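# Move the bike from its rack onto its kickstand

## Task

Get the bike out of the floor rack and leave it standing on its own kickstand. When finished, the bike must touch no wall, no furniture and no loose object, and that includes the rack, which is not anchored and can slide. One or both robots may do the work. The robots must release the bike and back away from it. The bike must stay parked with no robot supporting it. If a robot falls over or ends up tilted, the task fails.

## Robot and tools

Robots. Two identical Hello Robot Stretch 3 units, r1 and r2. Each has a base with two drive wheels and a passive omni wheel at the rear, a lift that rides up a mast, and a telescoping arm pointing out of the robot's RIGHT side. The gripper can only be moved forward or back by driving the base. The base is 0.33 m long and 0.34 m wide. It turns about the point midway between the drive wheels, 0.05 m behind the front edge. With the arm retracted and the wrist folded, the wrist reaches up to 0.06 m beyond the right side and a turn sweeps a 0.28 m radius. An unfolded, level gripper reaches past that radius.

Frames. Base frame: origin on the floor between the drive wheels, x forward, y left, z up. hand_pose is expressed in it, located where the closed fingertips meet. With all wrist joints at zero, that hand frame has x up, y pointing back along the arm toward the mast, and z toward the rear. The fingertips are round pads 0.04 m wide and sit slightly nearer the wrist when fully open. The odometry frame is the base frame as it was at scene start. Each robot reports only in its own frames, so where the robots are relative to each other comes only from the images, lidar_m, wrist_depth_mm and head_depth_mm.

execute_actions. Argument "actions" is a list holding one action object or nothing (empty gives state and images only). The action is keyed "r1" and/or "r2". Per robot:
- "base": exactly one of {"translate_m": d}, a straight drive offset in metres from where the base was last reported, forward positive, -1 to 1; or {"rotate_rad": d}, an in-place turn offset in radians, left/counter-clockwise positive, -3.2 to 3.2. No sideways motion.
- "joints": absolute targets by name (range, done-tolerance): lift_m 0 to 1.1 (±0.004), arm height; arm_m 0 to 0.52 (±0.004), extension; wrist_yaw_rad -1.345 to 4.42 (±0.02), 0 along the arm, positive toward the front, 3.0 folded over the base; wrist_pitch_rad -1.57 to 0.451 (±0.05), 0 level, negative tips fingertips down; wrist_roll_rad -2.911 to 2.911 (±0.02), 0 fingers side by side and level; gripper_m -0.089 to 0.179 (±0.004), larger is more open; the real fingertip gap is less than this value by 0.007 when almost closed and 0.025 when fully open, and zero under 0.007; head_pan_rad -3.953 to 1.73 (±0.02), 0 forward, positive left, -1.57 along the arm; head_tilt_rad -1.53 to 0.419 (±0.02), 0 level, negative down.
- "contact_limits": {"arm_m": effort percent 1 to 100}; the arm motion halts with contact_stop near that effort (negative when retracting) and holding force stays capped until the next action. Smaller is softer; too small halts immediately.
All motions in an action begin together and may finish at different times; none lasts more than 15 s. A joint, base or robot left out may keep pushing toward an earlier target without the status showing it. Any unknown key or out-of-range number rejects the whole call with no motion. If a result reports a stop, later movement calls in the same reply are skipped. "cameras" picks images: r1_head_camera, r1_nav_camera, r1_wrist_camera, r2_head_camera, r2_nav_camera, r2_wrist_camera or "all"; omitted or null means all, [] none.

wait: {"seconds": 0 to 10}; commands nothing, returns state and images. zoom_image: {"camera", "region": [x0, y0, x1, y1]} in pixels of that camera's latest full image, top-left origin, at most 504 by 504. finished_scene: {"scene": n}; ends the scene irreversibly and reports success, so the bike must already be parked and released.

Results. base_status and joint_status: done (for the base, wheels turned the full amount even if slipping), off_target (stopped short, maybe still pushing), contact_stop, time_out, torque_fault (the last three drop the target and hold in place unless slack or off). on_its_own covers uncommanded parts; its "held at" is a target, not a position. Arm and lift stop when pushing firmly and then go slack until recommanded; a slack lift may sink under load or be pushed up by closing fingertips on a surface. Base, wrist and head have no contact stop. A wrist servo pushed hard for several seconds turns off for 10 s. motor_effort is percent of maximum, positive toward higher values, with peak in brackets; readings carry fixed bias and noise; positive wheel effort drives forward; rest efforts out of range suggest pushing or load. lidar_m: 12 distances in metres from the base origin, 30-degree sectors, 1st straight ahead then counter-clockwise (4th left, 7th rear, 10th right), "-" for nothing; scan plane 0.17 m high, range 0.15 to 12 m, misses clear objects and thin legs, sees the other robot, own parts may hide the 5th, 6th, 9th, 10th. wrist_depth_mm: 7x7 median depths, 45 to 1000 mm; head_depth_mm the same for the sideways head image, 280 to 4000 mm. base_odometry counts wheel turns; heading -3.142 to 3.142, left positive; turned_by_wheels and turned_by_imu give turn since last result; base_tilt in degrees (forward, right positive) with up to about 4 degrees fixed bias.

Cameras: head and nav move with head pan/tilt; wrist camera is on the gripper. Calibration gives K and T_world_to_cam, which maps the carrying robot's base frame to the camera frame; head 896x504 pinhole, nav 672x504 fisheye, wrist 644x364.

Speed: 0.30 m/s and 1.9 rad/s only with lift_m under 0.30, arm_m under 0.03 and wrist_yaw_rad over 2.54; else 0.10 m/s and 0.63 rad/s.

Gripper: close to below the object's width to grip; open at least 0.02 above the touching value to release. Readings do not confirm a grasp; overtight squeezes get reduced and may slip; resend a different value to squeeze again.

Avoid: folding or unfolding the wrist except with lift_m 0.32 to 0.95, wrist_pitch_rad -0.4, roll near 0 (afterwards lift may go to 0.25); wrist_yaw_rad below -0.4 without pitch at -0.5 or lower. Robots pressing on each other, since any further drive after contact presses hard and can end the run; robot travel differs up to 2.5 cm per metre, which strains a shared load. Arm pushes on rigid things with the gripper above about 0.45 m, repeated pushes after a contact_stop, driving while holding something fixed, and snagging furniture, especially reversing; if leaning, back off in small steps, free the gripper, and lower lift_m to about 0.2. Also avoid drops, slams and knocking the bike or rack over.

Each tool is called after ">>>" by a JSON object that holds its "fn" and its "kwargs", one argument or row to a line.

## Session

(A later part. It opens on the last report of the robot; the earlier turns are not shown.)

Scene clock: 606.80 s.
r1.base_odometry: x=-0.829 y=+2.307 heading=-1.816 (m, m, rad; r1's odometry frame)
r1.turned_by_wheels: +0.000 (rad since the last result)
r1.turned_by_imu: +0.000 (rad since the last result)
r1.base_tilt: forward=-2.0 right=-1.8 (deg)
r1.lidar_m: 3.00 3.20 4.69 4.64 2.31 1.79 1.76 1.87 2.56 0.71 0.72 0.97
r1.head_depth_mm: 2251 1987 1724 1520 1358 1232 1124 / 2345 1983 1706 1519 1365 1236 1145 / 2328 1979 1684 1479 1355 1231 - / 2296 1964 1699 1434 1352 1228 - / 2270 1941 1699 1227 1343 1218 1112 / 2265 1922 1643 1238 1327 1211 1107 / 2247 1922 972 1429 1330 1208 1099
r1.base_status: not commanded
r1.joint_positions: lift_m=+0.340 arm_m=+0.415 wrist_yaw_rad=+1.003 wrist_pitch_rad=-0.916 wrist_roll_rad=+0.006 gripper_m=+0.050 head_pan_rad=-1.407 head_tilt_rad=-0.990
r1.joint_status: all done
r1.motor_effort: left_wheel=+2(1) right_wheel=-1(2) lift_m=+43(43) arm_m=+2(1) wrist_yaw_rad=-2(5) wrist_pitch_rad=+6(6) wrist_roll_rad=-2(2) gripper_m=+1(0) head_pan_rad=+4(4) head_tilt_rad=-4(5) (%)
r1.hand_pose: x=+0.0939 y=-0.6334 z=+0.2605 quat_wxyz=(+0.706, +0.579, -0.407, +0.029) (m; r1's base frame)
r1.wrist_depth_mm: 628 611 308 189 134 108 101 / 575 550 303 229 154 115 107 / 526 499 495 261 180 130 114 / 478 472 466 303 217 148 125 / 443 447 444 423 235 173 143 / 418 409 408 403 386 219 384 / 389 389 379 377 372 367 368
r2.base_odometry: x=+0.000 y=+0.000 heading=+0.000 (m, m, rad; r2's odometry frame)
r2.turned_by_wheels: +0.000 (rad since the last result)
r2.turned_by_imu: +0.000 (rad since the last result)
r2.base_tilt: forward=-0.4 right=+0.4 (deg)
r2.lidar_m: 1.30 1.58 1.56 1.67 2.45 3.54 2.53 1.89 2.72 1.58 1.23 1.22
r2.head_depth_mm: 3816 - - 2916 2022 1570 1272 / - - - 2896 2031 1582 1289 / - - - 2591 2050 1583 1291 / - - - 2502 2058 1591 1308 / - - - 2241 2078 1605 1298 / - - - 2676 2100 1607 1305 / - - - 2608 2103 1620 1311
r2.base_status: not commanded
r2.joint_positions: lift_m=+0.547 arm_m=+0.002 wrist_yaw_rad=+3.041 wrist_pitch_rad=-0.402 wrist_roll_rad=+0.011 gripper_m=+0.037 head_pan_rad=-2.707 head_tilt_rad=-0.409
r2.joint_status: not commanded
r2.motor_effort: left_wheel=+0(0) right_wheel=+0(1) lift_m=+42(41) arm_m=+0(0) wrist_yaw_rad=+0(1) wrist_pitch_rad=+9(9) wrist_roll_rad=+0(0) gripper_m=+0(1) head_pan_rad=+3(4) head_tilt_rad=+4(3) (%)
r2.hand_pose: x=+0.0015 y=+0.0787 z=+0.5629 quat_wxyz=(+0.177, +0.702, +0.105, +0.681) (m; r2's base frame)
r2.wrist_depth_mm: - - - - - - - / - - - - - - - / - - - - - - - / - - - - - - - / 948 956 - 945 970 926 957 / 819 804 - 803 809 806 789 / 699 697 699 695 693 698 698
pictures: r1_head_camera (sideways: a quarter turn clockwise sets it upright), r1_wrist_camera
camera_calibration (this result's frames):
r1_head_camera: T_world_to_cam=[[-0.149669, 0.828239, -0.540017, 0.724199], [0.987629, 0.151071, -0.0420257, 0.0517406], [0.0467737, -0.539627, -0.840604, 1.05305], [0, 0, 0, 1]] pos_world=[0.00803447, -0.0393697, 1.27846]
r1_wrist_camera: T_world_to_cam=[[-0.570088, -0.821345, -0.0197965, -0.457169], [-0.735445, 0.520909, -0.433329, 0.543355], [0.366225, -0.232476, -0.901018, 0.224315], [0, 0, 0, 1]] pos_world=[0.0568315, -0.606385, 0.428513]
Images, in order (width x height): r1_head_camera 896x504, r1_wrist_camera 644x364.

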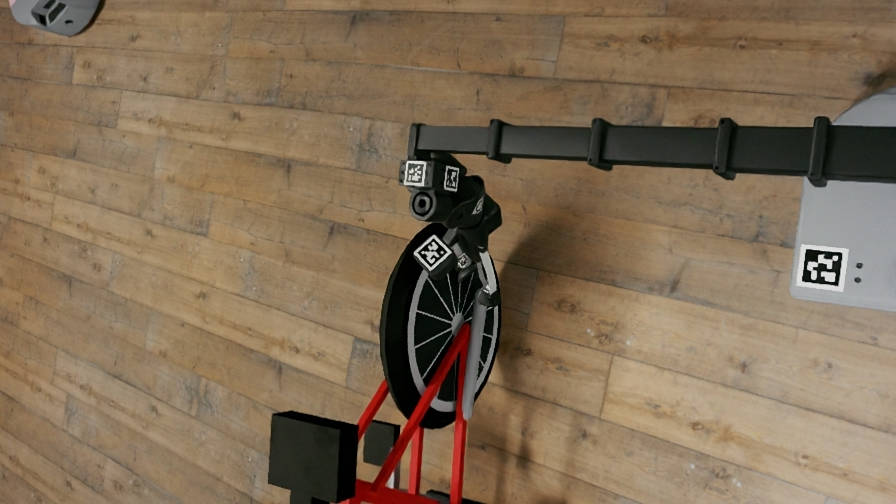

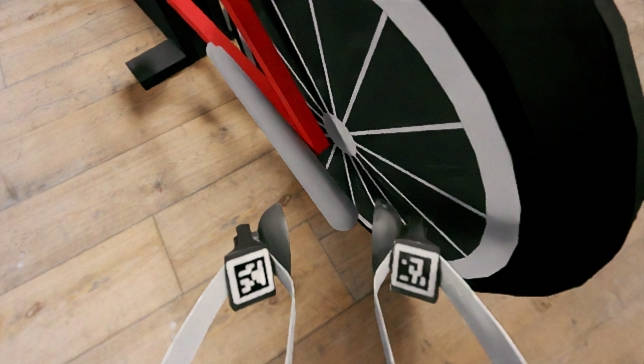

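>>> {"fn": "execute_actions", "kwargs": {
  "actions": [
    {"r1":{"base":{"translate_m":0.03},"joints":{"arm_m":0.437}}}
  ],
  "cameras": []
}}

>>> {"fn": "execute_actions", "kwargs": {
  "actions": [
    {"r1":{"joints":{"lift_m":0.25}}}
  ],
  "cameras": ["r1_head_camera","r1_wrist_camera"]
}}

Scene clock: 615.10 s.
r1.base_odometry: x=-0.836 y=+2.278 heading=-1.816 (m, m, rad; r1's odometry frame)
r1.turned_by_wheels: +0.000 (rad since the last result)
r1.turned_by_imu: +0.001 (rad since the last result)
r1.base_tilt: forward=-2.0 right=-1.8 (deg)
r1.lidar_m: 2.97 3.17 4.61 4.65 2.35 1.82 1.79 1.90 2.58 0.71 0.72 0.95
r1.head_depth_mm: 2279 2008 1728 1535 1368 1235 1127 / 2333 1960 1708 1522 1363 1230 1139 / 2338 1970 1705 1462 1353 1220 - / 2300 1953 1704 1332 1343 1218 - / 2269 1944 1692 1219 1332 1221 1115 / 2254 1919 1592 1279 1344 1218 1101 / 2254 1920 994 1428 1328 1214 1101
r1.base_status: done
r1.joint_positions: lift_m=+0.340 arm_m=+0.437 wrist_yaw_rad=+1.003 wrist_pitch_rad=-0.916 wrist_roll_rad=+0.006 gripper_m=+0.050 head_pan_rad=-1.407 head_tilt_rad=-0.990
r1.joint_status: all done
r1.motor_effort: left_wheel=+1(7) right_wheel=-2(4) lift_m=+43(43) arm_m=+3(4) wrist_yaw_rad=-3(3) wrist_pitch_rad=+6(6) wrist_roll_rad=-2(3) gripper_m=-1(0) head_pan_rad=+3(3) head_tilt_rad=-5(5) (%)
r1.hand_pose: x=+0.0940 y=-0.6555 z=+0.2605 quat_wxyz=(+0.706, +0.579, -0.408, +0.029) (m; r1's base frame)
r1.wrist_depth_mm: 627 574 201 143 101 88 81 / 564 542 287 176 117 92 84 / 519 516 488 221 136 98 88 / 479 469 459 245 166 112 95 / 446 443 440 260 178 131 103 / 416 411 413 400 391 154 116 / 391 390 383 381 375 183 141
r2.base_odometry: x=+0.000 y=+0.000 heading=+0.000 (m, m, rad; r2's odometry frame)
r2.turned_by_wheels: +0.000 (rad since the last result)
r2.turned_by_imu: +0.001 (rad since the last result)
r2.base_tilt: forward=-0.4 right=+0.4 (deg)
r2.lidar_m: 1.30 1.58 1.55 1.67 2.46 3.54 2.53 1.89 3.53 1.59 1.24 1.22
r2.head_depth_mm: 3770 - - 2854 2026 1561 1280 / - - - 2907 2047 1578 1290 / - - - 2572 2069 1592 1293 / - - - 2459 2067 1596 1292 / - - - 2248 2068 1589 1296 / - - - 2667 2109 1618 1308 / - - - 2656 2092 1606 1308
r2.base_status: not commanded
r2.joint_positions: lift_m=+0.547 arm_m=+0.002 wrist_yaw_rad=+3.041 wrist_pitch_rad=-0.402 wrist_roll_rad=+0.011 gripper_m=+0.037 head_pan_rad=-2.707 head_tilt_rad=-0.409
r2.joint_status: not commanded
r2.motor_effort: left_wheel=+0(0) right_wheel=+1(0) lift_m=+41(41) arm_m=-1(1) wrist_yaw_rad=+0(0) wrist_pitch_rad=+9(9) wrist_roll_rad=+0(0) gripper_m=-1(1) head_pan_rad=+4(4) head_tilt_rad=+4(3) (%)
r2.hand_pose: x=+0.0015 y=+0.0787 z=+0.5629 quat_wxyz=(+0.177, +0.702, +0.105, +0.681) (m; r2's base frame)
r2.wrist_depth_mm: - - - - - - - / - - - - - - - / - - - - - - - / - - - - - - - / 961 955 - 942 932 954 930 / 826 811 - 810 815 813 806 / 699 707 692 704 699 690 699
pictures: none
No camera images: the call's "cameras" was empty. Leave "cameras" out to get every camera's image.

Scene clock: 616.77 s.
r1.base_odometry: x=-0.836 y=+2.278 heading=-1.816 (m, m, rad; r1's odometry frame)
r1.turned_by_wheels: +0.000 (rad since the last result)
r1.turned_by_imu: +0.000 (rad since the last result)
r1.base_tilt: forward=-2.0 right=-1.8 (deg)
r1.lidar_m: 2.97 3.16 4.62 4.64 2.35 1.82 1.79 1.91 2.57 0.71 0.72 0.95
r1.head_depth_mm: 2248 2000 1730 1530 1351 1232 1130 / 2273 1989 1716 1522 1349 1236 1135 / 2299 1941 1715 1554 1354 1231 - / 2309 1941 1698 1175 1347 1218 - / 2312 1934 1683 1216 1350 1216 1112 / 2254 1944 1591 1283 1336 1211 1105 / 2260 1920 994 1425 1331 1212 1110
r1.base_status: not commanded
r1.joint_positions: lift_m=+0.250 arm_m=+0.437 wrist_yaw_rad=+1.003 wrist_pitch_rad=-0.916 wrist_roll_rad=+0.006 gripper_m=+0.050 head_pan_rad=-1.407 head_tilt_rad=-0.990
r1.joint_status: all done
r1.motor_effort: left_wheel=+2(1) right_wheel=-1(2) lift_m=+27(38) arm_m=+2(2) wrist_yaw_rad=-2(2) wrist_pitch_rad=+5(6) wrist_roll_rad=-2(2) gripper_m=+0(0) head_pan_rad=+2(3) head_tilt_rad=-5(5) (%)
r1.hand_pose: x=+0.0940 y=-0.6555 z=+0.1711 quat_wxyz=(+0.706, +0.579, -0.408, +0.029) (m; r1's base frame)
r1.wrist_depth_mm: 498 457 186 144 102 79 64 / 445 445 178 158 117 87 70 / 411 411 395 168 138 98 76 / 377 377 369 149 167 113 85 / 351 347 350 143 182 132 95 / 327 324 321 319 309 155 109 / 309 304 302 297 294 284 127
r2.base_odometry: x=+0.000 y=+0.000 heading=+0.000 (m, m, rad; r2's odometry frame)
r2.turned_by_wheels: +0.000 (rad since the last result)
r2.turned_by_imu: +0.000 (rad since the last result)
r2.base_tilt: forward=-0.3 right=+0.4 (deg)
r2.lidar_m: 1.30 1.58 1.56 1.67 2.45 3.54 2.53 1.89 3.51 1.58 1.24 1.21
r2.head_depth_mm: 3848 - - 2930 2024 1568 1272 / - - - 2853 2025 1579 1290 / - - - 2599 2044 1584 1292 / - - - 2495 2067 1593 1286 / - - - 2258 2080 1599 1295 / - - - 2636 2115 1611 1301 / - - - 2589 2118 1610 1309
r2.base_status: not commanded
r2.joint_positions: lift_m=+0.547 arm_m=+0.002 wrist_yaw_rad=+3.041 wrist_pitch_rad=-0.402 wrist_roll_rad=+0.011 gripper_m=+0.037 head_pan_rad=-2.707 head_tilt_rad=-0.409
r2.joint_status: not commanded
r2.motor_effort: left_wheel=+0(0) right_wheel=+0(1) lift_m=+41(42) arm_m=+0(0) wrist_yaw_rad=+0(0) wrist_pitch_rad=+9(9) wrist_roll_rad=+0(0) gripper_m=+0(1) head_pan_rad=+4(4) head_tilt_rad=+3(4) (%)
r2.hand_pose: x=+0.0015 y=+0.0787 z=+0.5629 quat_wxyz=(+0.177, +0.702, +0.105, +0.681) (m; r2's base frame)
r2.wrist_depth_mm: - - - - - - - / - - - - - - - / - - - - - - - / - - - - - - - / 960 979 - 963 963 934 941 / 829 808 - 819 815 791 806 / 718 715 693 712 715 700 701
pictures: r1_head_camera (sideways: a quarter turn clockwise sets it upright), r1_wrist_camera
camera_calibration (this result's frames):
r1_head_camera: T_world_to_cam=[[-0.149669, 0.828239, -0.540017, 0.724199], [0.987629, 0.151071, -0.0420257, 0.0517406], [0.0467737, -0.539627, -0.840604, 1.05306], [0, 0, 0, 1]] pos_world=[0.00803447, -0.0393697, 1.27846]
r1_wrist_camera: T_world_to_cam=[[-0.570163, -0.821292, -0.0198192, -0.476974], [-0.735177, 0.52085, -0.433855, 0.516249], [0.366644, -0.232797, -0.900765, 0.138365], [0, 0, 0, 1]] pos_world=[0.0568511, -0.628412, 0.339158]
Images, in order (width x height): r1_head_camera 896x504, r1_wrist_camera 644x364.

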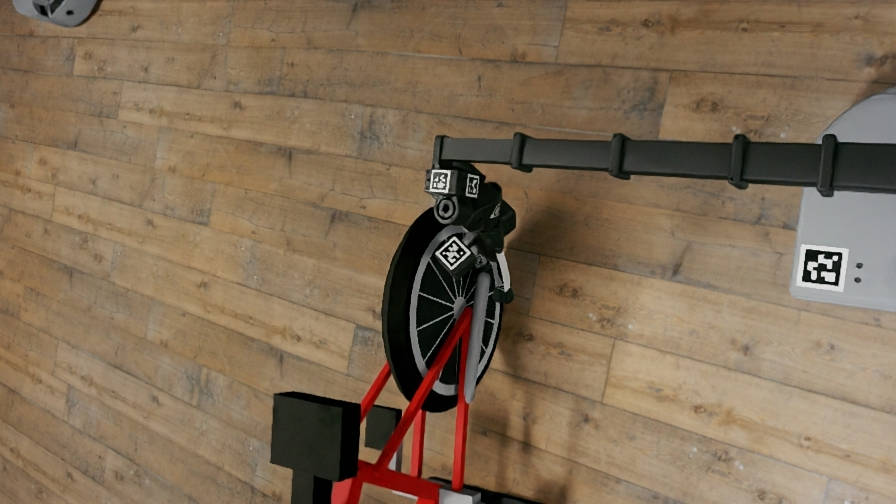

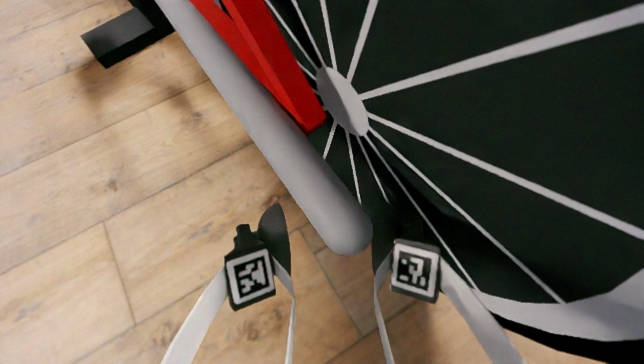

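>>> {"fn": "execute_actions", "kwargs": {
  "actions": [
    {"r1":{"base":{"translate_m":0.06},"joints":{"arm_m":0.34}}}
  ],
  "cameras": ["r1_head_camera","r1_wrist_camera"]
}}

Scene clock: 623.43 s.
r1.base_odometry: x=-0.851 y=+2.219 heading=-1.816 (m, m, rad; r1's odometry frame)
r1.turned_by_wheels: +0.000 (rad since the last result)
r1.turned_by_imu: +0.000 (rad since the last result)
r1.base_tilt: forward=-1.9 right=-1.8 (deg)
r1.lidar_m: 2.91 3.09 4.50 4.65 2.44 1.88 1.85 1.97 2.60 0.62 0.63 0.93
r1.head_depth_mm: 2362 2008 1729 1531 1364 1226 1122 / 2346 1966 1707 1521 1363 1228 1146 / 2276 1944 1714 1483 1332 1229 - / 2272 1941 1706 1210 1329 1221 - / 2270 1964 1672 1219 1335 1217 1107 / 2256 1923 980 1422 1331 1216 1106 / 2217 1925 1045 1291 1332 1217 1100
r1.base_status: done
r1.joint_positions: lift_m=+0.250 arm_m=+0.340 wrist_yaw_rad=+0.986 wrist_pitch_rad=-0.900 wrist_roll_rad=-0.001 gripper_m=+0.050 head_pan_rad=-1.407 head_tilt_rad=-0.990
r1.joint_status: all done
r1.on_its_own: wrist_yaw_rad is at rest, and its effort (+13) is outside its rest range (-12 to +12)
r1.motor_effort: left_wheel=-4(30) right_wheel=+5(42) lift_m=+35(36) arm_m=-4(7) wrist_yaw_rad=+13(49) wrist_pitch_rad=+0(28) wrist_roll_rad=+0(7) gripper_m=-5(19) head_pan_rad=+3(3) head_tilt_rad=-5(6) (%)
r1.hand_pose: x=+0.0956 y=-0.5632 z=+0.1730 quat_wxyz=(+0.707, +0.572, -0.415, +0.030) (m; r1's base frame)
r1.wrist_depth_mm: 504 498 472 218 197 154 137 / 453 449 442 422 248 168 149 / 414 408 407 390 283 203 164 / 376 383 374 361 320 239 181 / 349 349 348 341 337 281 203 / 329 323 324 319 184 315 243 / 304 305 301 300 296 294 288
r2.base_odometry: x=+0.000 y=+0.000 heading=+0.000 (m, m, rad; r2's odometry frame)
r2.turned_by_wheels: +0.000 (rad since the last result)
r2.turned_by_imu: +0.001 (rad since the last result)
r2.base_tilt: forward=-0.4 right=+0.5 (deg)
r2.lidar_m: 1.30 1.58 1.55 1.66 2.46 3.54 2.52 1.89 3.50 1.58 1.24 1.22
r2.head_depth_mm: 3806 - - 2873 2024 1572 1272 / - - - 2898 2037 1580 1288 / - - - 2546 2036 1583 1286 / - - - 2472 2069 1595 1293 / - - - 2250 2079 1595 1304 / - - - 2594 2107 1613 1306 / - - - 2691 2116 1617 1313
r2.base_status: not commanded
r2.joint_positions: lift_m=+0.547 arm_m=+0.002 wrist_yaw_rad=+3.041 wrist_pitch_rad=-0.402 wrist_roll_rad=+0.011 gripper_m=+0.037 head_pan_rad=-2.707 head_tilt_rad=-0.409
r2.joint_status: not commanded
r2.motor_effort: left_wheel=-1(0) right_wheel=+1(0) lift_m=+41(41) arm_m=-1(0) wrist_yaw_rad=+0(0) wrist_pitch_rad=+9(9) wrist_roll_rad=+1(0) gripper_m=-1(1) head_pan_rad=+4(4) head_tilt_rad=+3(3) (%)
r2.hand_pose: x=+0.0015 y=+0.0787 z=+0.5629 quat_wxyz=(+0.177, +0.702, +0.105, +0.681) (m; r2's base frame)
r2.wrist_depth_mm: - - - - - - - / - - - - - - - / - - - - - - - / - - - - - - - / 955 949 - 957 971 943 942 / 813 803 - 819 808 818 796 / 713 708 701 699 705 704 701
pictures: r1_head_camera (sideways: a quarter turn clockwise sets it upright), r1_wrist_camera
camera_calibration (this result's frames):
r1_head_camera: T_world_to_cam=[[-0.149672, 0.828239, -0.540017, 0.724199], [0.987629, 0.151075, -0.0420257, 0.0517406], [0.0467757, -0.539627, -0.840604, 1.05305], [0, 0, 0, 1]] pos_world=[0.00803461, -0.0393697, 1.27846]
r1_wrist_camera: T_world_to_cam=[[-0.579948, -0.814484, -0.0166039, -0.39597], [-0.723863, 0.524558, -0.448176, 0.473613], [0.373742, -0.2479, -0.893791, 0.150604], [0, 0, 0, 1]] pos_world=[0.056902, -0.533614, 0.340295]
Images, in order (width x height): r1_head_camera 896x504, r1_wrist_camera 644x364.

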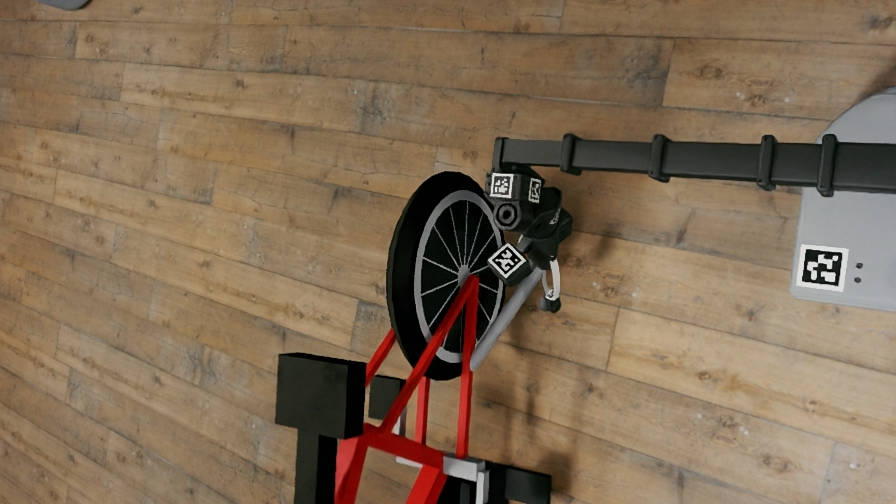

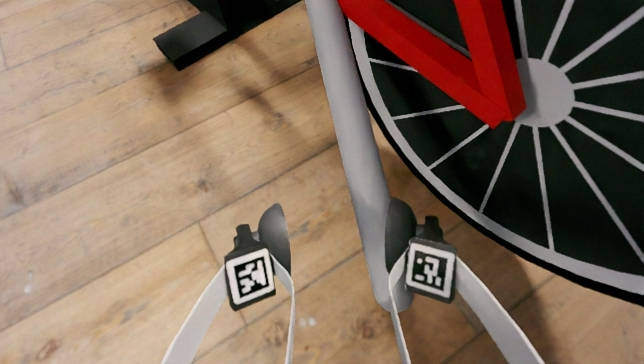

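Works. Continue, lowering a bit.

>>> {"fn": "execute_actions", "kwargs": {
  "actions": [
    {"r1":{"joints":{"lift_m":0.2}}}
  ],
  "cameras": []
}}

>>> {"fn": "execute_actions", "kwargs": {
  "actions": [
    {"r1":{"base":{"translate_m":0.08},"joints":{"arm_m":0.29}}}
  ],
  "cameras": ["r1_head_camera","r1_wrist_camera"]
}}

Scene clock: 630.87 s.
r1.base_odometry: x=-0.851 y=+2.219 heading=-1.816 (m, m, rad; r1's odometry frame)
r1.turned_by_wheels: +0.000 (rad since the last result)
r1.turned_by_imu: +0.001 (rad since the last result)
r1.base_tilt: forward=-2.0 right=-1.8 (deg)
r1.lidar_m: 2.91 3.09 4.50 4.65 2.43 1.89 1.85 1.97 2.59 0.62 0.63 0.93
r1.head_depth_mm: 2334 1974 1721 1517 1366 1245 1128 / 2347 1959 1714 1515 1365 1235 1136 / 2301 1990 1722 1464 1323 1223 - / 2277 1948 1699 1217 1310 1220 - / 2290 1934 1685 1219 1322 1218 1108 / 2243 1914 985 1412 1332 1209 1105 / 2234 1912 1044 1275 1336 1206 1101
r1.base_status: not commanded
r1.joint_positions: lift_m=+0.200 arm_m=+0.340 wrist_yaw_rad=+0.991 wrist_pitch_rad=-0.899 wrist_roll_rad=-0.001 gripper_m=+0.050 head_pan_rad=-1.407 head_tilt_rad=-0.990
r1.joint_status: all done
r1.motor_effort: left_wheel=-3(4) right_wheel=+4(5) lift_m=+26(29) arm_m=-3(4) wrist_yaw_rad=+8(13) wrist_pitch_rad=-1(1) wrist_roll_rad=+1(1) gripper_m=-3(4) head_pan_rad=+3(2) head_tilt_rad=-5(5) (%)
r1.hand_pose: x=+0.0961 y=-0.5626 z=+0.1235 quat_wxyz=(+0.707, +0.573, -0.414, +0.032) (m; r1's base frame)
r1.wrist_depth_mm: 433 414 419 254 217 140 127 / 390 385 378 361 251 189 150 / 350 350 343 163 296 212 166 / 325 322 320 305 309 242 183 / 300 300 301 219 287 282 206 / 282 278 276 266 262 268 262 / 261 261 257 255 253 251 248
r2.base_odometry: x=+0.000 y=+0.000 heading=+0.000 (m, m, rad; r2's odometry frame)
r2.turned_by_wheels: +0.000 (rad since the last result)
r2.turned_by_imu: +0.001 (rad since the last result)
r2.base_tilt: forward=-0.3 right=+0.4 (deg)
r2.lidar_m: 1.30 1.58 1.56 1.66 2.47 3.54 2.53 1.89 3.51 1.58 1.23 1.22
r2.head_depth_mm: 3888 - - 2913 2039 1563 1274 / - - - 2941 2033 1572 1281 / - - - 2601 2050 1586 1285 / - - - 2451 2052 1590 1291 / - - - 2229 2078 1600 1301 / - - - 2607 2091 1606 1308 / - - - 2644 2101 1617 1310
r2.base_status: not commanded
r2.joint_positions: lift_m=+0.547 arm_m=+0.002 wrist_yaw_rad=+3.041 wrist_pitch_rad=-0.402 wrist_roll_rad=+0.011 gripper_m=+0.037 head_pan_rad=-2.707 head_tilt_rad=-0.409
r2.joint_status: not commanded
r2.motor_effort: left_wheel=+0(0) right_wheel=+0(0) lift_m=+42(41) arm_m=+0(0) wrist_yaw_rad=+0(1) wrist_pitch_rad=+9(9) wrist_roll_rad=+0(0) gripper_m=-1(1) head_pan_rad=+4(4) head_tilt_rad=+4(3) (%)
r2.hand_pose: x=+0.0015 y=+0.0787 z=+0.5629 quat_wxyz=(+0.177, +0.702, +0.105, +0.681) (m; r2's base frame)
r2.wrist_depth_mm: - - - - - - - / - - - - - - - / - - - - - - - / - - - - - - - / 952 960 - 937 966 946 919 / 815 823 - 814 813 789 797 / 698 703 693 697 697 711 697
pictures: none
No camera images: the call's "cameras" was empty. Leave "cameras" out to get every camera's image.

Scene clock: 632.93 s.
r1.base_odometry: x=-0.870 y=+2.142 heading=-1.816 (m, m, rad; r1's odometry frame)
r1.turned_by_wheels: +0.000 (rad since the last result)
r1.turned_by_imu: +0.000 (rad since the last result)
r1.base_tilt: forward=-1.9 right=-1.9 (deg)
r1.lidar_m: 2.82 3.01 4.41 4.63 2.54 1.96 1.93 2.05 2.61 0.63 0.63 0.92
r1.head_depth_mm: 2388 1998 1738 1518 1365 1230 1123 / 2325 1963 1726 1519 1363 1228 1134 / 2323 1967 1709 1252 1394 1234 - / 2270 1968 1698 1199 1356 1222 - / 2279 1933 1007 1262 1326 1210 1113 / 2275 1909 1027 1281 1335 1214 1096 / 2252 1918 1607 1273 1307 1204 1104
r1.base_status: done
r1.joint_positions: lift_m=+0.200 arm_m=+0.290 wrist_yaw_rad=+0.997 wrist_pitch_rad=-0.909 wrist_roll_rad=-0.001 gripper_m=+0.050 head_pan_rad=-1.407 head_tilt_rad=-0.990
r1.joint_status: all done
r1.motor_effort: left_wheel=+1(7) right_wheel=-1(8) lift_m=+27(27) arm_m=-2(4) wrist_yaw_rad=+3(8) wrist_pitch_rad=+4(3) wrist_roll_rad=+0(0) gripper_m=+1(3) head_pan_rad=+3(3) head_tilt_rad=-5(5) (%)
r1.hand_pose: x=+0.0947 y=-0.5106 z=+0.1220 quat_wxyz=(+0.707, +0.576, -0.409, +0.031) (m; r1's base frame)
r1.wrist_depth_mm: 421 416 391 404 182 216 176 / 383 381 371 208 365 240 191 / 350 348 340 328 335 273 211 / 325 321 306 312 309 301 233 / 297 297 296 288 292 283 271 / 279 277 275 270 265 264 266 / 263 261 255 256 253 249 248
r2.base_odometry: x=+0.000 y=+0.000 heading=+0.000 (m, m, rad; r2's odometry frame)
r2.turned_by_wheels: +0.000 (rad since the last result)
r2.turned_by_imu: +0.000 (rad since the last result)
r2.base_tilt: forward=-0.4 right=+0.4 (deg)
r2.lidar_m: 1.30 1.58 1.56 1.67 2.46 3.53 2.53 1.89 3.51 1.58 1.24 1.22
r2.head_depth_mm: 3855 - - 2905 2012 1564 1270 / - - - 2868 2047 1585 1292 / - - - 2600 2051 1590 1286 / - - - 2512 2084 1588 1283 / - - - 2236 2077 1601 1288 / - - - 2648 2099 1605 1303 / - - - 2861 2123 1620 1309
r2.base_status: not commanded
r2.joint_positions: lift_m=+0.547 arm_m=+0.002 wrist_yaw_rad=+3.041 wrist_pitch_rad=-0.402 wrist_roll_rad=+0.011 gripper_m=+0.037 head_pan_rad=-2.707 head_tilt_rad=-0.409
r2.joint_status: not commanded
r2.motor_effort: left_wheel=+0(0) right_wheel=+0(0) lift_m=+41(41) arm_m=-1(0) wrist_yaw_rad=+0(0) wrist_pitch_rad=+9(9) wrist_roll_rad=+0(0) gripper_m=-1(1) head_pan_rad=+4(4) head_tilt_rad=+4(3) (%)
r2.hand_pose: x=+0.0015 y=+0.0787 z=+0.5629 quat_wxyz=(+0.177, +0.702, +0.105, +0.681) (m; r2's base frame)
r2.wrist_depth_mm: - - - - - - - / - - - - - - - / - - - - - - - / - - - - - - - / 929 963 - 957 956 936 935 / 790 808 - 820 811 807 792 / 705 701 702 710 710 696 703
pictures: r1_head_camera (sideways: a quarter turn clockwise sets it upright), r1_wrist_camera
camera_calibration (this result's frames):
r1_head_camera: T_world_to_cam=[[-0.149672, 0.828239, -0.540017, 0.724199], [0.987629, 0.151075, -0.0420257, 0.0517406], [0.0467757, -0.539627, -0.840604, 1.05305], [0, 0, 0, 1]] pos_world=[0.00803461, -0.0393697, 1.27846]
r1_wrist_camera: T_world_to_cam=[[-0.570828, -0.820908, -0.0162942, -0.358657], [-0.733294, 0.518631, -0.439662, 0.419367], [0.369373, -0.239023, -0.898016, 0.12382], [0, 0, 0, 1]] pos_world=[0.057052, -0.482325, 0.289728]
Images, in order (width x height): r1_head_camera 896x504, r1_wrist_camera 644x364.

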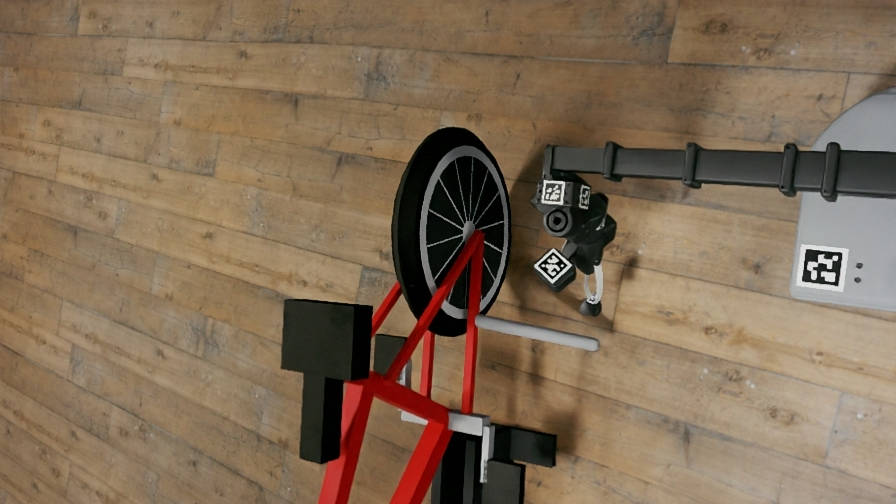

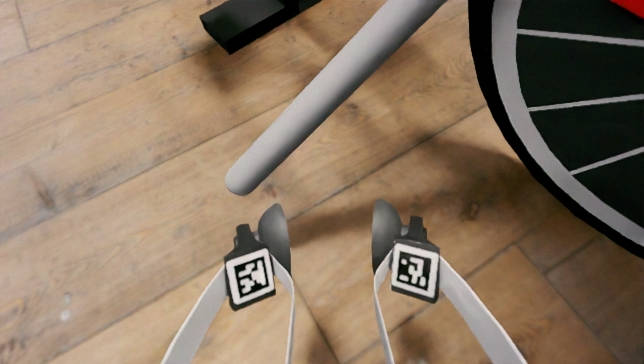

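>>> {"fn": "execute_actions", "kwargs": {
  "actions": [
    {"r1":{"joints":{"lift_m":0.32,"arm_m":0.1}}}
  ],
  "cameras": []
}}

>>> {"fn": "execute_actions", "kwargs": {
  "actions": [
    {"r1":{"base":{"translate_m":0.2},"joints":{"lift_m":0.275,"wrist_yaw_rad":0,"wrist_pitch_rad":0,"gripper_m":0.12,"head_pan_rad":-1.57}}}
  ],
  "cameras": []
}}

>>> {"fn": "execute_actions", "kwargs": {
  "actions": [
    {"r1":{"joints":{"arm_m":0.2}}}
  ],
  "cameras": ["r1_head_camera","r1_wrist_camera"]
}}

Scene clock: 648.30 s.
r1.base_odometry: x=-0.870 y=+2.142 heading=-1.816 (m, m, rad; r1's odometry frame)
r1.turned_by_wheels: +0.000 (rad since the last result)
r1.turned_by_imu: +0.001 (rad since the last result)
r1.base_tilt: forward=-1.9 right=-1.8 (deg)
r1.lidar_m: 2.83 3.02 4.41 4.64 2.54 1.96 1.93 2.05 2.61 0.63 0.62 0.92
r1.head_depth_mm: 2358 1998 1726 1528 1368 1233 1119 / 2341 1965 1720 1506 1353 1224 1138 / 2328 1956 1712 1249 1356 1195 - / 2305 1964 1702 1208 1343 1182 - / 2293 1943 1003 1269 1323 1203 1107 / 2263 1951 1027 1287 1331 1206 1103 / 2256 1925 1605 1274 1314 1213 1101
r1.base_status: not commanded
r1.joint_positions: lift_m=+0.320 arm_m=+0.100 wrist_yaw_rad=+0.998 wrist_pitch_rad=-0.909 wrist_roll_rad=-0.001 gripper_m=+0.050 head_pan_rad=-1.407 head_tilt_rad=-0.990
r1.joint_status: all done
r1.motor_effort: left_wheel=+1(0) right_wheel=-1(1) lift_m=+43(44) arm_m=-2(4) wrist_yaw_rad=+2(3) wrist_pitch_rad=+4(3) wrist_roll_rad=+1(0) gripper_m=+0(0) head_pan_rad=+3(2) head_tilt_rad=-5(5) (%)
r1.hand_pose: x=+0.0948 y=-0.3204 z=+0.2414 quat_wxyz=(+0.707, +0.577, -0.409, +0.031) (m; r1's base frame)
r1.wrist_depth_mm: 613 595 578 578 563 556 322 / 540 540 536 525 527 495 363 / 491 487 488 483 466 470 396 / 459 452 450 441 437 436 425 / 422 424 422 410 414 404 398 / 392 395 388 385 373 379 377 / 371 368 363 361 355 354 353
r2.base_odometry: x=+0.000 y=+0.000 heading=+0.000 (m, m, rad; r2's odometry frame)
r2.turned_by_wheels: +0.000 (rad since the last result)
r2.turned_by_imu: +0.001 (rad since the last result)
r2.base_tilt: forward=-0.3 right=+0.5 (deg)
r2.lidar_m: 1.29 1.58 1.56 1.66 2.45 3.53 2.53 1.89 3.51 1.58 1.24 1.22
r2.head_depth_mm: 3842 - - 2883 2036 1583 1275 / - - - 2925 2038 1570 1288 / - - - 2565 2052 1581 1283 / - - - 2495 2064 1589 1295 / - - - 2216 2092 1607 1308 / - - - 2662 2071 1598 1303 / - - - 3028 2106 1616 1313
r2.base_status: not commanded
r2.joint_positions: lift_m=+0.547 arm_m=+0.002 wrist_yaw_rad=+3.041 wrist_pitch_rad=-0.402 wrist_roll_rad=+0.011 gripper_m=+0.037 head_pan_rad=-2.707 head_tilt_rad=-0.409
r2.joint_status: not commanded
r2.motor_effort: left_wheel=+0(0) right_wheel=+1(0) lift_m=+41(41) arm_m=-1(1) wrist_yaw_rad=+0(1) wrist_pitch_rad=+9(9) wrist_roll_rad=+0(0) gripper_m=-1(0) head_pan_rad=+4(4) head_tilt_rad=+3(4) (%)
r2.hand_pose: x=+0.0015 y=+0.0787 z=+0.5629 quat_wxyz=(+0.177, +0.702, +0.105, +0.681) (m; r2's base frame)
r2.wrist_depth_mm: - - - - - - - / - - - - - - - / - - - - - - - / - - - - - - - / 946 939 - 962 962 944 927 / 830 815 - 815 781 810 795 / 717 698 694 711 708 699 696
pictures: none
No camera images: the call's "cameras" was empty. Leave "cameras" out to get every camera's image.

Scene clock: 651.53 s.
r1.base_odometry: x=-0.919 y=+1.948 heading=-1.816 (m, m, rad; r1's odometry frame)
r1.turned_by_wheels: +0.000 (rad since the last result)
r1.turned_by_imu: +0.000 (rad since the last result)
r1.base_tilt: forward=-2.0 right=-1.8 (deg)
r1.lidar_m: 2.63 2.81 4.06 4.60 2.80 2.17 2.13 2.25 0.73 0.61 0.74 0.90
r1.head_depth_mm: 2251 2000 1719 1517 1360 1229 1127 / 2358 1969 1696 1353 1361 1229 1139 / 2310 1944 1721 1224 1355 1248 - / 2305 1958 1622 1242 1355 1185 - / 2285 1943 993 1435 1343 1212 1110 / 2264 1931 1675 1324 1310 1211 1113 / 2259 1920 1685 1241 1311 1201 1100
r1.base_status: done
r1.joint_positions: lift_m=+0.275 arm_m=+0.100 wrist_yaw_rad=+0.003 wrist_pitch_rad=-0.027 wrist_roll_rad=-0.001 gripper_m=+0.120 head_pan_rad=-1.563 head_tilt_rad=-0.990
r1.joint_status: all done
r1.motor_effort: left_wheel=+0(7) right_wheel=-1(5) lift_m=+27(39) arm_m=-2(3) wrist_yaw_rad=-3(1) wrist_pitch_rad=+11(11) wrist_roll_rad=+0(1) gripper_m=+0(80) head_pan_rad=-3(16) head_tilt_rad=-5(5) (%)
r1.hand_pose: x=-0.0206 y=-0.5008 z=+0.3829 quat_wxyz=(+0.708, +0.011, -0.707, -0.009) (m; r1's base frame)
r1.wrist_depth_mm: - - 306 273 - - - / - 325 - - - - - / - - 347 - - - - / - - - - 372 371 - / 359 - - 934 371 384 882 / 818 372 487 406 394 405 659 / 394 434 366 376 414 428 563
r2.base_odometry: x=+0.000 y=+0.000 heading=+0.000 (m, m, rad; r2's odometry frame)
r2.turned_by_wheels: +0.000 (rad since the last result)
r2.turned_by_imu: +0.001 (rad since the last result)
r2.base_tilt: forward=-0.4 right=+0.4 (deg)
r2.lidar_m: 1.30 1.58 1.55 1.66 2.45 3.54 2.54 1.89 3.50 1.58 1.24 1.22
r2.head_depth_mm: 3798 - - 2879 2029 1569 1271 / - - - 2922 2040 1575 1279 / - - - 2584 2048 1583 1290 / - - - 2503 2063 1582 1293 / - - - 2252 2072 1604 1287 / - - - 2737 2101 1591 1310 / - - - 3046 2109 1627 1311
r2.base_status: not commanded
r2.joint_positions: lift_m=+0.547 arm_m=+0.002 wrist_yaw_rad=+3.041 wrist_pitch_rad=-0.402 wrist_roll_rad=+0.011 gripper_m=+0.037 head_pan_rad=-2.707 head_tilt_rad=-0.409
r2.joint_status: not commanded
r2.motor_effort: left_wheel=+0(0) right_wheel=+0(0) lift_m=+41(41) arm_m=+0(1) wrist_yaw_rad=+0(0) wrist_pitch_rad=+9(9) wrist_roll_rad=+0(0) gripper_m=+0(0) head_pan_rad=+4(4) head_tilt_rad=+3(3) (%)
r2.hand_pose: x=+0.0015 y=+0.0787 z=+0.5629 quat_wxyz=(+0.177, +0.702, +0.105, +0.681) (m; r2's base frame)
r2.wrist_depth_mm: - - - - - - - / - - - - - - - / - - - - - - - / - - - - - - - / 960 962 - 959 958 940 955 / 816 829 - 807 817 800 809 / 707 710 697 696 706 703 692
pictures: none
No camera images: the call's "cameras" was empty. Leave "cameras" out to get every camera's image.

Scene clock: 653.50 s.
r1.base_odometry: x=-0.919 y=+1.948 heading=-1.816 (m, m, rad; r1's odometry frame)
r1.turned_by_wheels: +0.000 (rad since the last result)
r1.turned_by_imu: +0.000 (rad since the last result)
r1.base_tilt: forward=-2.0 right=-1.8 (deg)
r1.lidar_m: 2.63 2.80 4.08 4.60 2.81 2.17 2.12 2.26 0.72 0.61 0.75 0.90
r1.head_depth_mm: 2278 1988 1741 1521 1368 1234 1126 / 2335 1991 1716 1364 1364 1220 1137 / 2301 1970 1714 1222 1377 1216 - / 2291 1969 1605 1233 - 1221 - / 2305 1945 985 1427 1342 1219 1111 / 2270 1941 1675 1325 1309 1206 1106 / 2279 1918 1681 1242 1303 1210 1105
r1.base_status: not commanded
r1.joint_positions: lift_m=+0.275 arm_m=+0.200 wrist_yaw_rad=+0.002 wrist_pitch_rad=-0.027 wrist_roll_rad=-0.001 gripper_m=+0.120 head_pan_rad=-1.563 head_tilt_rad=-0.990
r1.joint_status: all done
r1.motor_effort: left_wheel=+1(1) right_wheel=-1(1) lift_m=+27(27) arm_m=+2(0) wrist_yaw_rad=-3(3) wrist_pitch_rad=+11(10) wrist_roll_rad=+0(1) gripper_m=+0(1) head_pan_rad=-3(3) head_tilt_rad=-5(5) (%)
r1.hand_pose: x=-0.0208 y=-0.6002 z=+0.3831 quat_wxyz=(+0.708, +0.011, -0.707, -0.009) (m; r1's base frame)
r1.wrist_depth_mm: - 227 230 264 - - - / 225 231 252 - - - - / - - 242 - - - - / - - 256 321 - 277 - / - - - - 273 273 282 / 291 853 453 428 277 289 293 / 274 286 368 309 293 301 315
r2.base_odometry: x=+0.000 y=+0.000 heading=+0.000 (m, m, rad; r2's odometry frame)
r2.turned_by_wheels: +0.000 (rad since the last result)
r2.turned_by_imu: +0.000 (rad since the last result)
r2.base_tilt: forward=-0.4 right=+0.5 (deg)
r2.lidar_m: 1.30 1.58 1.56 1.66 2.46 3.55 2.52 1.89 3.50 1.59 1.23 1.22
r2.head_depth_mm: 3791 - - 2898 2026 1574 1281 / - - - 2885 2037 1568 1278 / - - - 2594 2058 1578 1285 / - - - 2477 2045 1589 1289 / - - - 2248 2063 1584 1296 / - - - 2770 2096 1601 1303 / - - - 3017 2115 1615 1313
r2.base_status: not commanded
r2.joint_positions: lift_m=+0.547 arm_m=+0.002 wrist_yaw_rad=+3.041 wrist_pitch_rad=-0.402 wrist_roll_rad=+0.011 gripper_m=+0.037 head_pan_rad=-2.707 head_tilt_rad=-0.409
r2.joint_status: not commanded
r2.motor_effort: left_wheel=+0(0) right_wheel=+0(0) lift_m=+42(41) arm_m=+0(1) wrist_yaw_rad=+0(0) wrist_pitch_rad=+9(9) wrist_roll_rad=+0(1) gripper_m=-1(1) head_pan_rad=+4(4) head_tilt_rad=+3(3) (%)
r2.hand_pose: x=+0.0015 y=+0.0787 z=+0.5629 quat_wxyz=(+0.177, +0.702, +0.105, +0.681) (m; r2's base frame)
r2.wrist_depth_mm: - - - - - - - / - - - - - - - / - - - - - - - / - - - - - - - / 966 959 - 947 960 957 939 / 798 806 - 825 801 798 813 / 701 717 696 697 695 693 687
pictures: r1_head_camera (sideways: a quarter turn clockwise sets it upright), r1_wrist_camera
camera_calibration (this result's frames):
r1_head_camera: T_world_to_cam=[[-0.0186833, 0.841446, -0.540018, 0.7234], [0.999105, -0.00478704, -0.0420257, 0.0516706], [-0.0379474, -0.540319, -0.840604, 1.05357], [0, 0, 0, 1]] pos_world=[0.00187152, -0.0391897, 1.27846]
r1_wrist_camera: T_world_to_cam=[[-0.999329, 0.00579759, -0.0361715, 0.000949266], [0.0365337, 0.230414, -0.972407, 0.543039], [0.00269678, -0.973076, -0.230471, -0.324368], [0, 0, 0, 1]] pos_world=[-0.0180159, -0.440763, 0.453332]
Images, in order (width x height): r1_head_camera 896x504, r1_wrist_camera 644x364.

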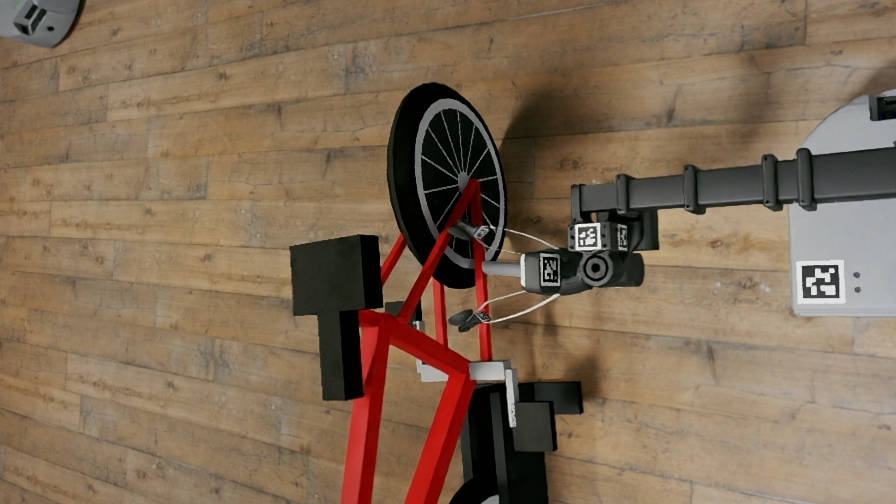

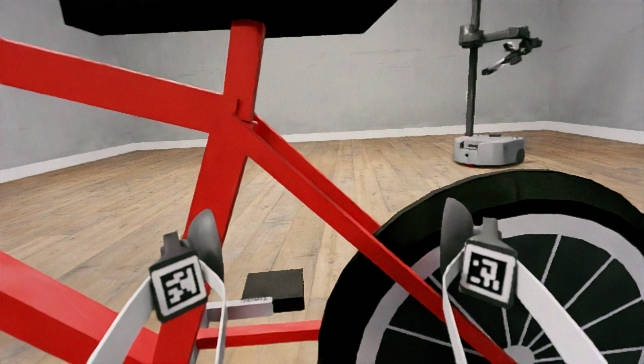

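>>> {"fn": "execute_actions", "kwargs": {
  "actions": [
    {"r1":{"base":{"translate_m":0.09}}}
  ],
  "cameras": []
}}

>>> {"fn": "execute_actions", "kwargs": {
  "actions": [
    {"r1":{"joints":{"arm_m":0.29,"gripper_m":0.09}}}
  ],
  "cameras": ["r1_head_camera","r1_wrist_camera"]
}}

Scene clock: 661.10 s.
r1.base_odometry: x=-0.940 y=+1.860 heading=-1.816 (m, m, rad; r1's odometry frame)
r1.turned_by_wheels: +0.000 (rad since the last result)
r1.turned_by_imu: +0.000 (rad since the last result)
r1.base_tilt: forward=-1.9 right=-1.9 (deg)
r1.lidar_m: 2.54 2.71 3.95 4.61 2.92 2.26 2.22 2.36 0.72 0.62 0.71 2.58
r1.head_depth_mm: 2275 1997 1727 1479 1361 1233 1130 / 2362 1963 1709 1238 1351 1232 1145 / 2295 1957 1648 1223 1371 1215 - / 2306 1949 992 1424 - 1216 - / 2262 1926 1687 1265 1326 1227 1108 / 2302 1925 1685 1287 1299 1210 1105 / 2244 1863 949 1148 1304 1208 1106
r1.base_status: done
r1.joint_positions: lift_m=+0.275 arm_m=+0.200 wrist_yaw_rad=+0.002 wrist_pitch_rad=-0.027 wrist_roll_rad=-0.001 gripper_m=+0.120 head_pan_rad=-1.563 head_tilt_rad=-0.990
r1.joint_status: not commanded
r1.motor_effort: left_wheel=+1(7) right_wheel=-1(3) lift_m=+27(27) arm_m=+3(3) wrist_yaw_rad=-2(3) wrist_pitch_rad=+10(10) wrist_roll_rad=+0(0) gripper_m=+0(1) head_pan_rad=-3(3) head_tilt_rad=-5(5) (%)
r1.hand_pose: x=-0.0208 y=-0.6002 z=+0.3831 quat_wxyz=(+0.708, +0.011, -0.707, -0.009) (m; r1's base frame)
r1.wrist_depth_mm: 211 - - 238 280 - - / - 223 227 235 - - - / - - - 245 - - - / - - - - - - 275 / 264 - - 914 - 271 273 / 253 264 805 398 733 280 284 / 669 272 283 353 309 292 299
r2.base_odometry: x=+0.000 y=+0.000 heading=+0.000 (m, m, rad; r2's odometry frame)
r2.turned_by_wheels: +0.000 (rad since the last result)
r2.turned_by_imu: +0.001 (rad since the last result)
r2.base_tilt: forward=-0.3 right=+0.4 (deg)
r2.lidar_m: 1.30 1.58 1.56 1.66 2.45 3.53 2.54 1.89 3.53 1.58 1.24 1.21
r2.head_depth_mm: 3789 - - 2888 2034 1560 1284 / - - - 2925 2059 1573 1279 / - - - 2609 2046 1571 1292 / - - - 2482 2073 1588 1306 / - - - 2254 2071 1597 1308 / - - - 2821 2081 1608 1305 / - - - 3057 2102 1624 1304
r2.base_status: not commanded
r2.joint_positions: lift_m=+0.547 arm_m=+0.002 wrist_yaw_rad=+3.041 wrist_pitch_rad=-0.402 wrist_roll_rad=+0.011 gripper_m=+0.037 head_pan_rad=-2.707 head_tilt_rad=-0.409
r2.joint_status: not commanded
r2.motor_effort: left_wheel=+0(0) right_wheel=+1(0) lift_m=+41(41) arm_m=+0(0) wrist_yaw_rad=+0(0) wrist_pitch_rad=+9(9) wrist_roll_rad=+0(0) gripper_m=-1(0) head_pan_rad=+4(3) head_tilt_rad=+3(3) (%)
r2.hand_pose: x=+0.0015 y=+0.0787 z=+0.5629 quat_wxyz=(+0.177, +0.702, +0.105, +0.681) (m; r2's base frame)
r2.wrist_depth_mm: - - - - - - - / - - - - - - - / - - - - - - - / - - - - - - - / 948 945 - 964 980 936 934 / 816 820 - 817 805 785 775 / 717 705 703 711 690 702 698
pictures: none
No camera images: the call's "cameras" was empty. Leave "cameras" out to get every camera's image.

Scene clock: 663.00 s.
r1.base_odometry: x=-0.940 y=+1.860 heading=-1.816 (m, m, rad; r1's odometry frame)
r1.turned_by_wheels: +0.000 (rad since the last result)
r1.turned_by_imu: +0.000 (rad since the last result)
r1.base_tilt: forward=-2.0 right=-1.8 (deg)
r1.lidar_m: 2.54 2.70 3.92 4.60 2.93 2.26 2.22 2.36 0.72 0.62 0.71 2.59
r1.head_depth_mm: 2312 2001 1720 1482 1367 1229 1123 / 2327 1982 1725 1231 1344 1230 1133 / 2320 1962 1645 1214 1365 1218 - / 2281 1960 986 1277 1314 1221 - / 2274 1952 1678 1261 1315 1221 1113 / 2263 1920 1679 1276 1320 1213 1108 / 2273 1896 945 1139 1314 1211 1107
r1.base_status: not commanded
r1.joint_positions: lift_m=+0.275 arm_m=+0.290 wrist_yaw_rad=+0.002 wrist_pitch_rad=-0.028 wrist_roll_rad=+0.000 gripper_m=+0.090 head_pan_rad=-1.563 head_tilt_rad=-0.990
r1.joint_status: all done
r1.motor_effort: left_wheel=+2(3) right_wheel=-2(3) lift_m=+28(29) arm_m=+3(0) wrist_yaw_rad=-2(0) wrist_pitch_rad=+11(12) wrist_roll_rad=+0(0) gripper_m=+1(80) head_pan_rad=-3(3) head_tilt_rad=-5(5) (%)
r1.hand_pose: x=-0.0208 y=-0.6901 z=+0.3828 quat_wxyz=(+0.707, +0.011, -0.707, -0.009) (m; r1's base frame)
r1.wrist_depth_mm: 132 136 - - 147 - - / - 139 142 147 - - - / - - - 152 152 - - / - - - 161 187 - - / - - - 167 - 135 910 / 878 851 810 174 748 201 183 / 201 654 625 305 587 209 182
r2.base_odometry: x=+0.000 y=+0.000 heading=+0.000 (m, m, rad; r2's odometry frame)
r2.turned_by_wheels: +0.000 (rad since the last result)
r2.turned_by_imu: +0.000 (rad since the last result)
r2.base_tilt: forward=-0.3 right=+0.4 (deg)
r2.lidar_m: 1.30 1.58 1.56 1.66 2.46 3.55 2.53 1.89 3.52 1.58 1.24 1.21
r2.head_depth_mm: 3824 - - 2874 2036 1571 1287 / - - - 2907 2036 1577 1280 / - - - 2595 2051 1591 1292 / - - - 2454 2074 1595 1289 / - - - 2228 2089 1611 1297 / - - - 2816 2094 1616 1302 / - - - 3024 2101 1617 1315
r2.base_status: not commanded
r2.joint_positions: lift_m=+0.547 arm_m=+0.002 wrist_yaw_rad=+3.041 wrist_pitch_rad=-0.402 wrist_roll_rad=+0.011 gripper_m=+0.037 head_pan_rad=-2.707 head_tilt_rad=-0.409
r2.joint_status: not commanded
r2.motor_effort: left_wheel=+0(0) right_wheel=+0(0) lift_m=+41(42) arm_m=+0(1) wrist_yaw_rad=+0(0) wrist_pitch_rad=+9(9) wrist_roll_rad=+0(0) gripper_m=-1(0) head_pan_rad=+4(4) head_tilt_rad=+4(3) (%)
r2.hand_pose: x=+0.0015 y=+0.0787 z=+0.5629 quat_wxyz=(+0.177, +0.702, +0.105, +0.681) (m; r2's base frame)
r2.wrist_depth_mm: - - - - - - - / - - - - - - - / - - - - - - - / - - - - - - - / 986 979 - 950 958 932 951 / 826 810 - 797 815 802 813 / 708 715 693 702 700 696 703
pictures: r1_head_camera (sideways: a quarter turn clockwise sets it upright), r1_wrist_camera
camera_calibration (this result's frames):
r1_head_camera: T_world_to_cam=[[-0.0186061, 0.841448, -0.540017, 0.723399], [0.999105, -0.00487862, -0.0420257, 0.0516706], [-0.037997, -0.540316, -0.840604, 1.05357], [0, 0, 0, 1]] pos_world=[0.00186793, -0.0391893, 1.27846]
r1_wrist_camera: T_world_to_cam=[[-0.999316, 0.00595475, -0.0364954, 0.00166413], [0.0368828, 0.231301, -0.972183, 0.564033], [0.00265232, -0.972864, -0.231362, -0.411489], [0, 0, 0, 1]] pos_world=[-0.0180487, -0.530794, 0.453201]
Images, in order (width x height): r1_head_camera 896x504, r1_wrist_camera 644x364.

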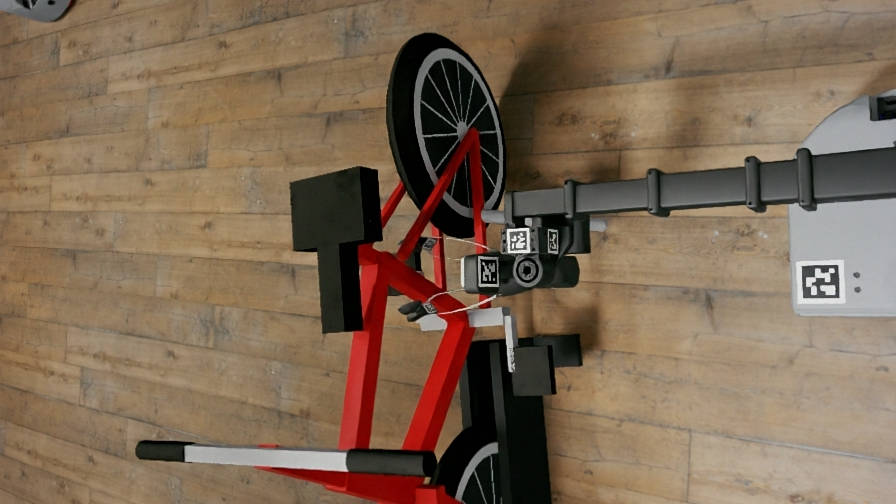

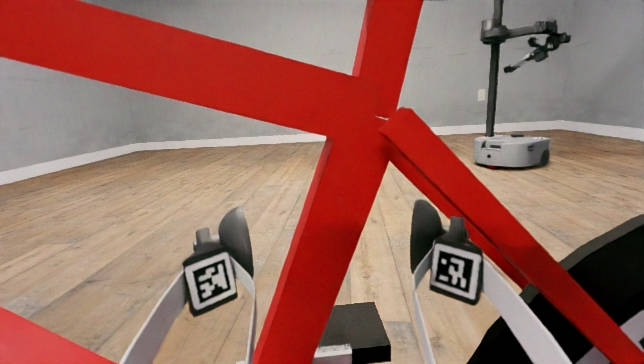

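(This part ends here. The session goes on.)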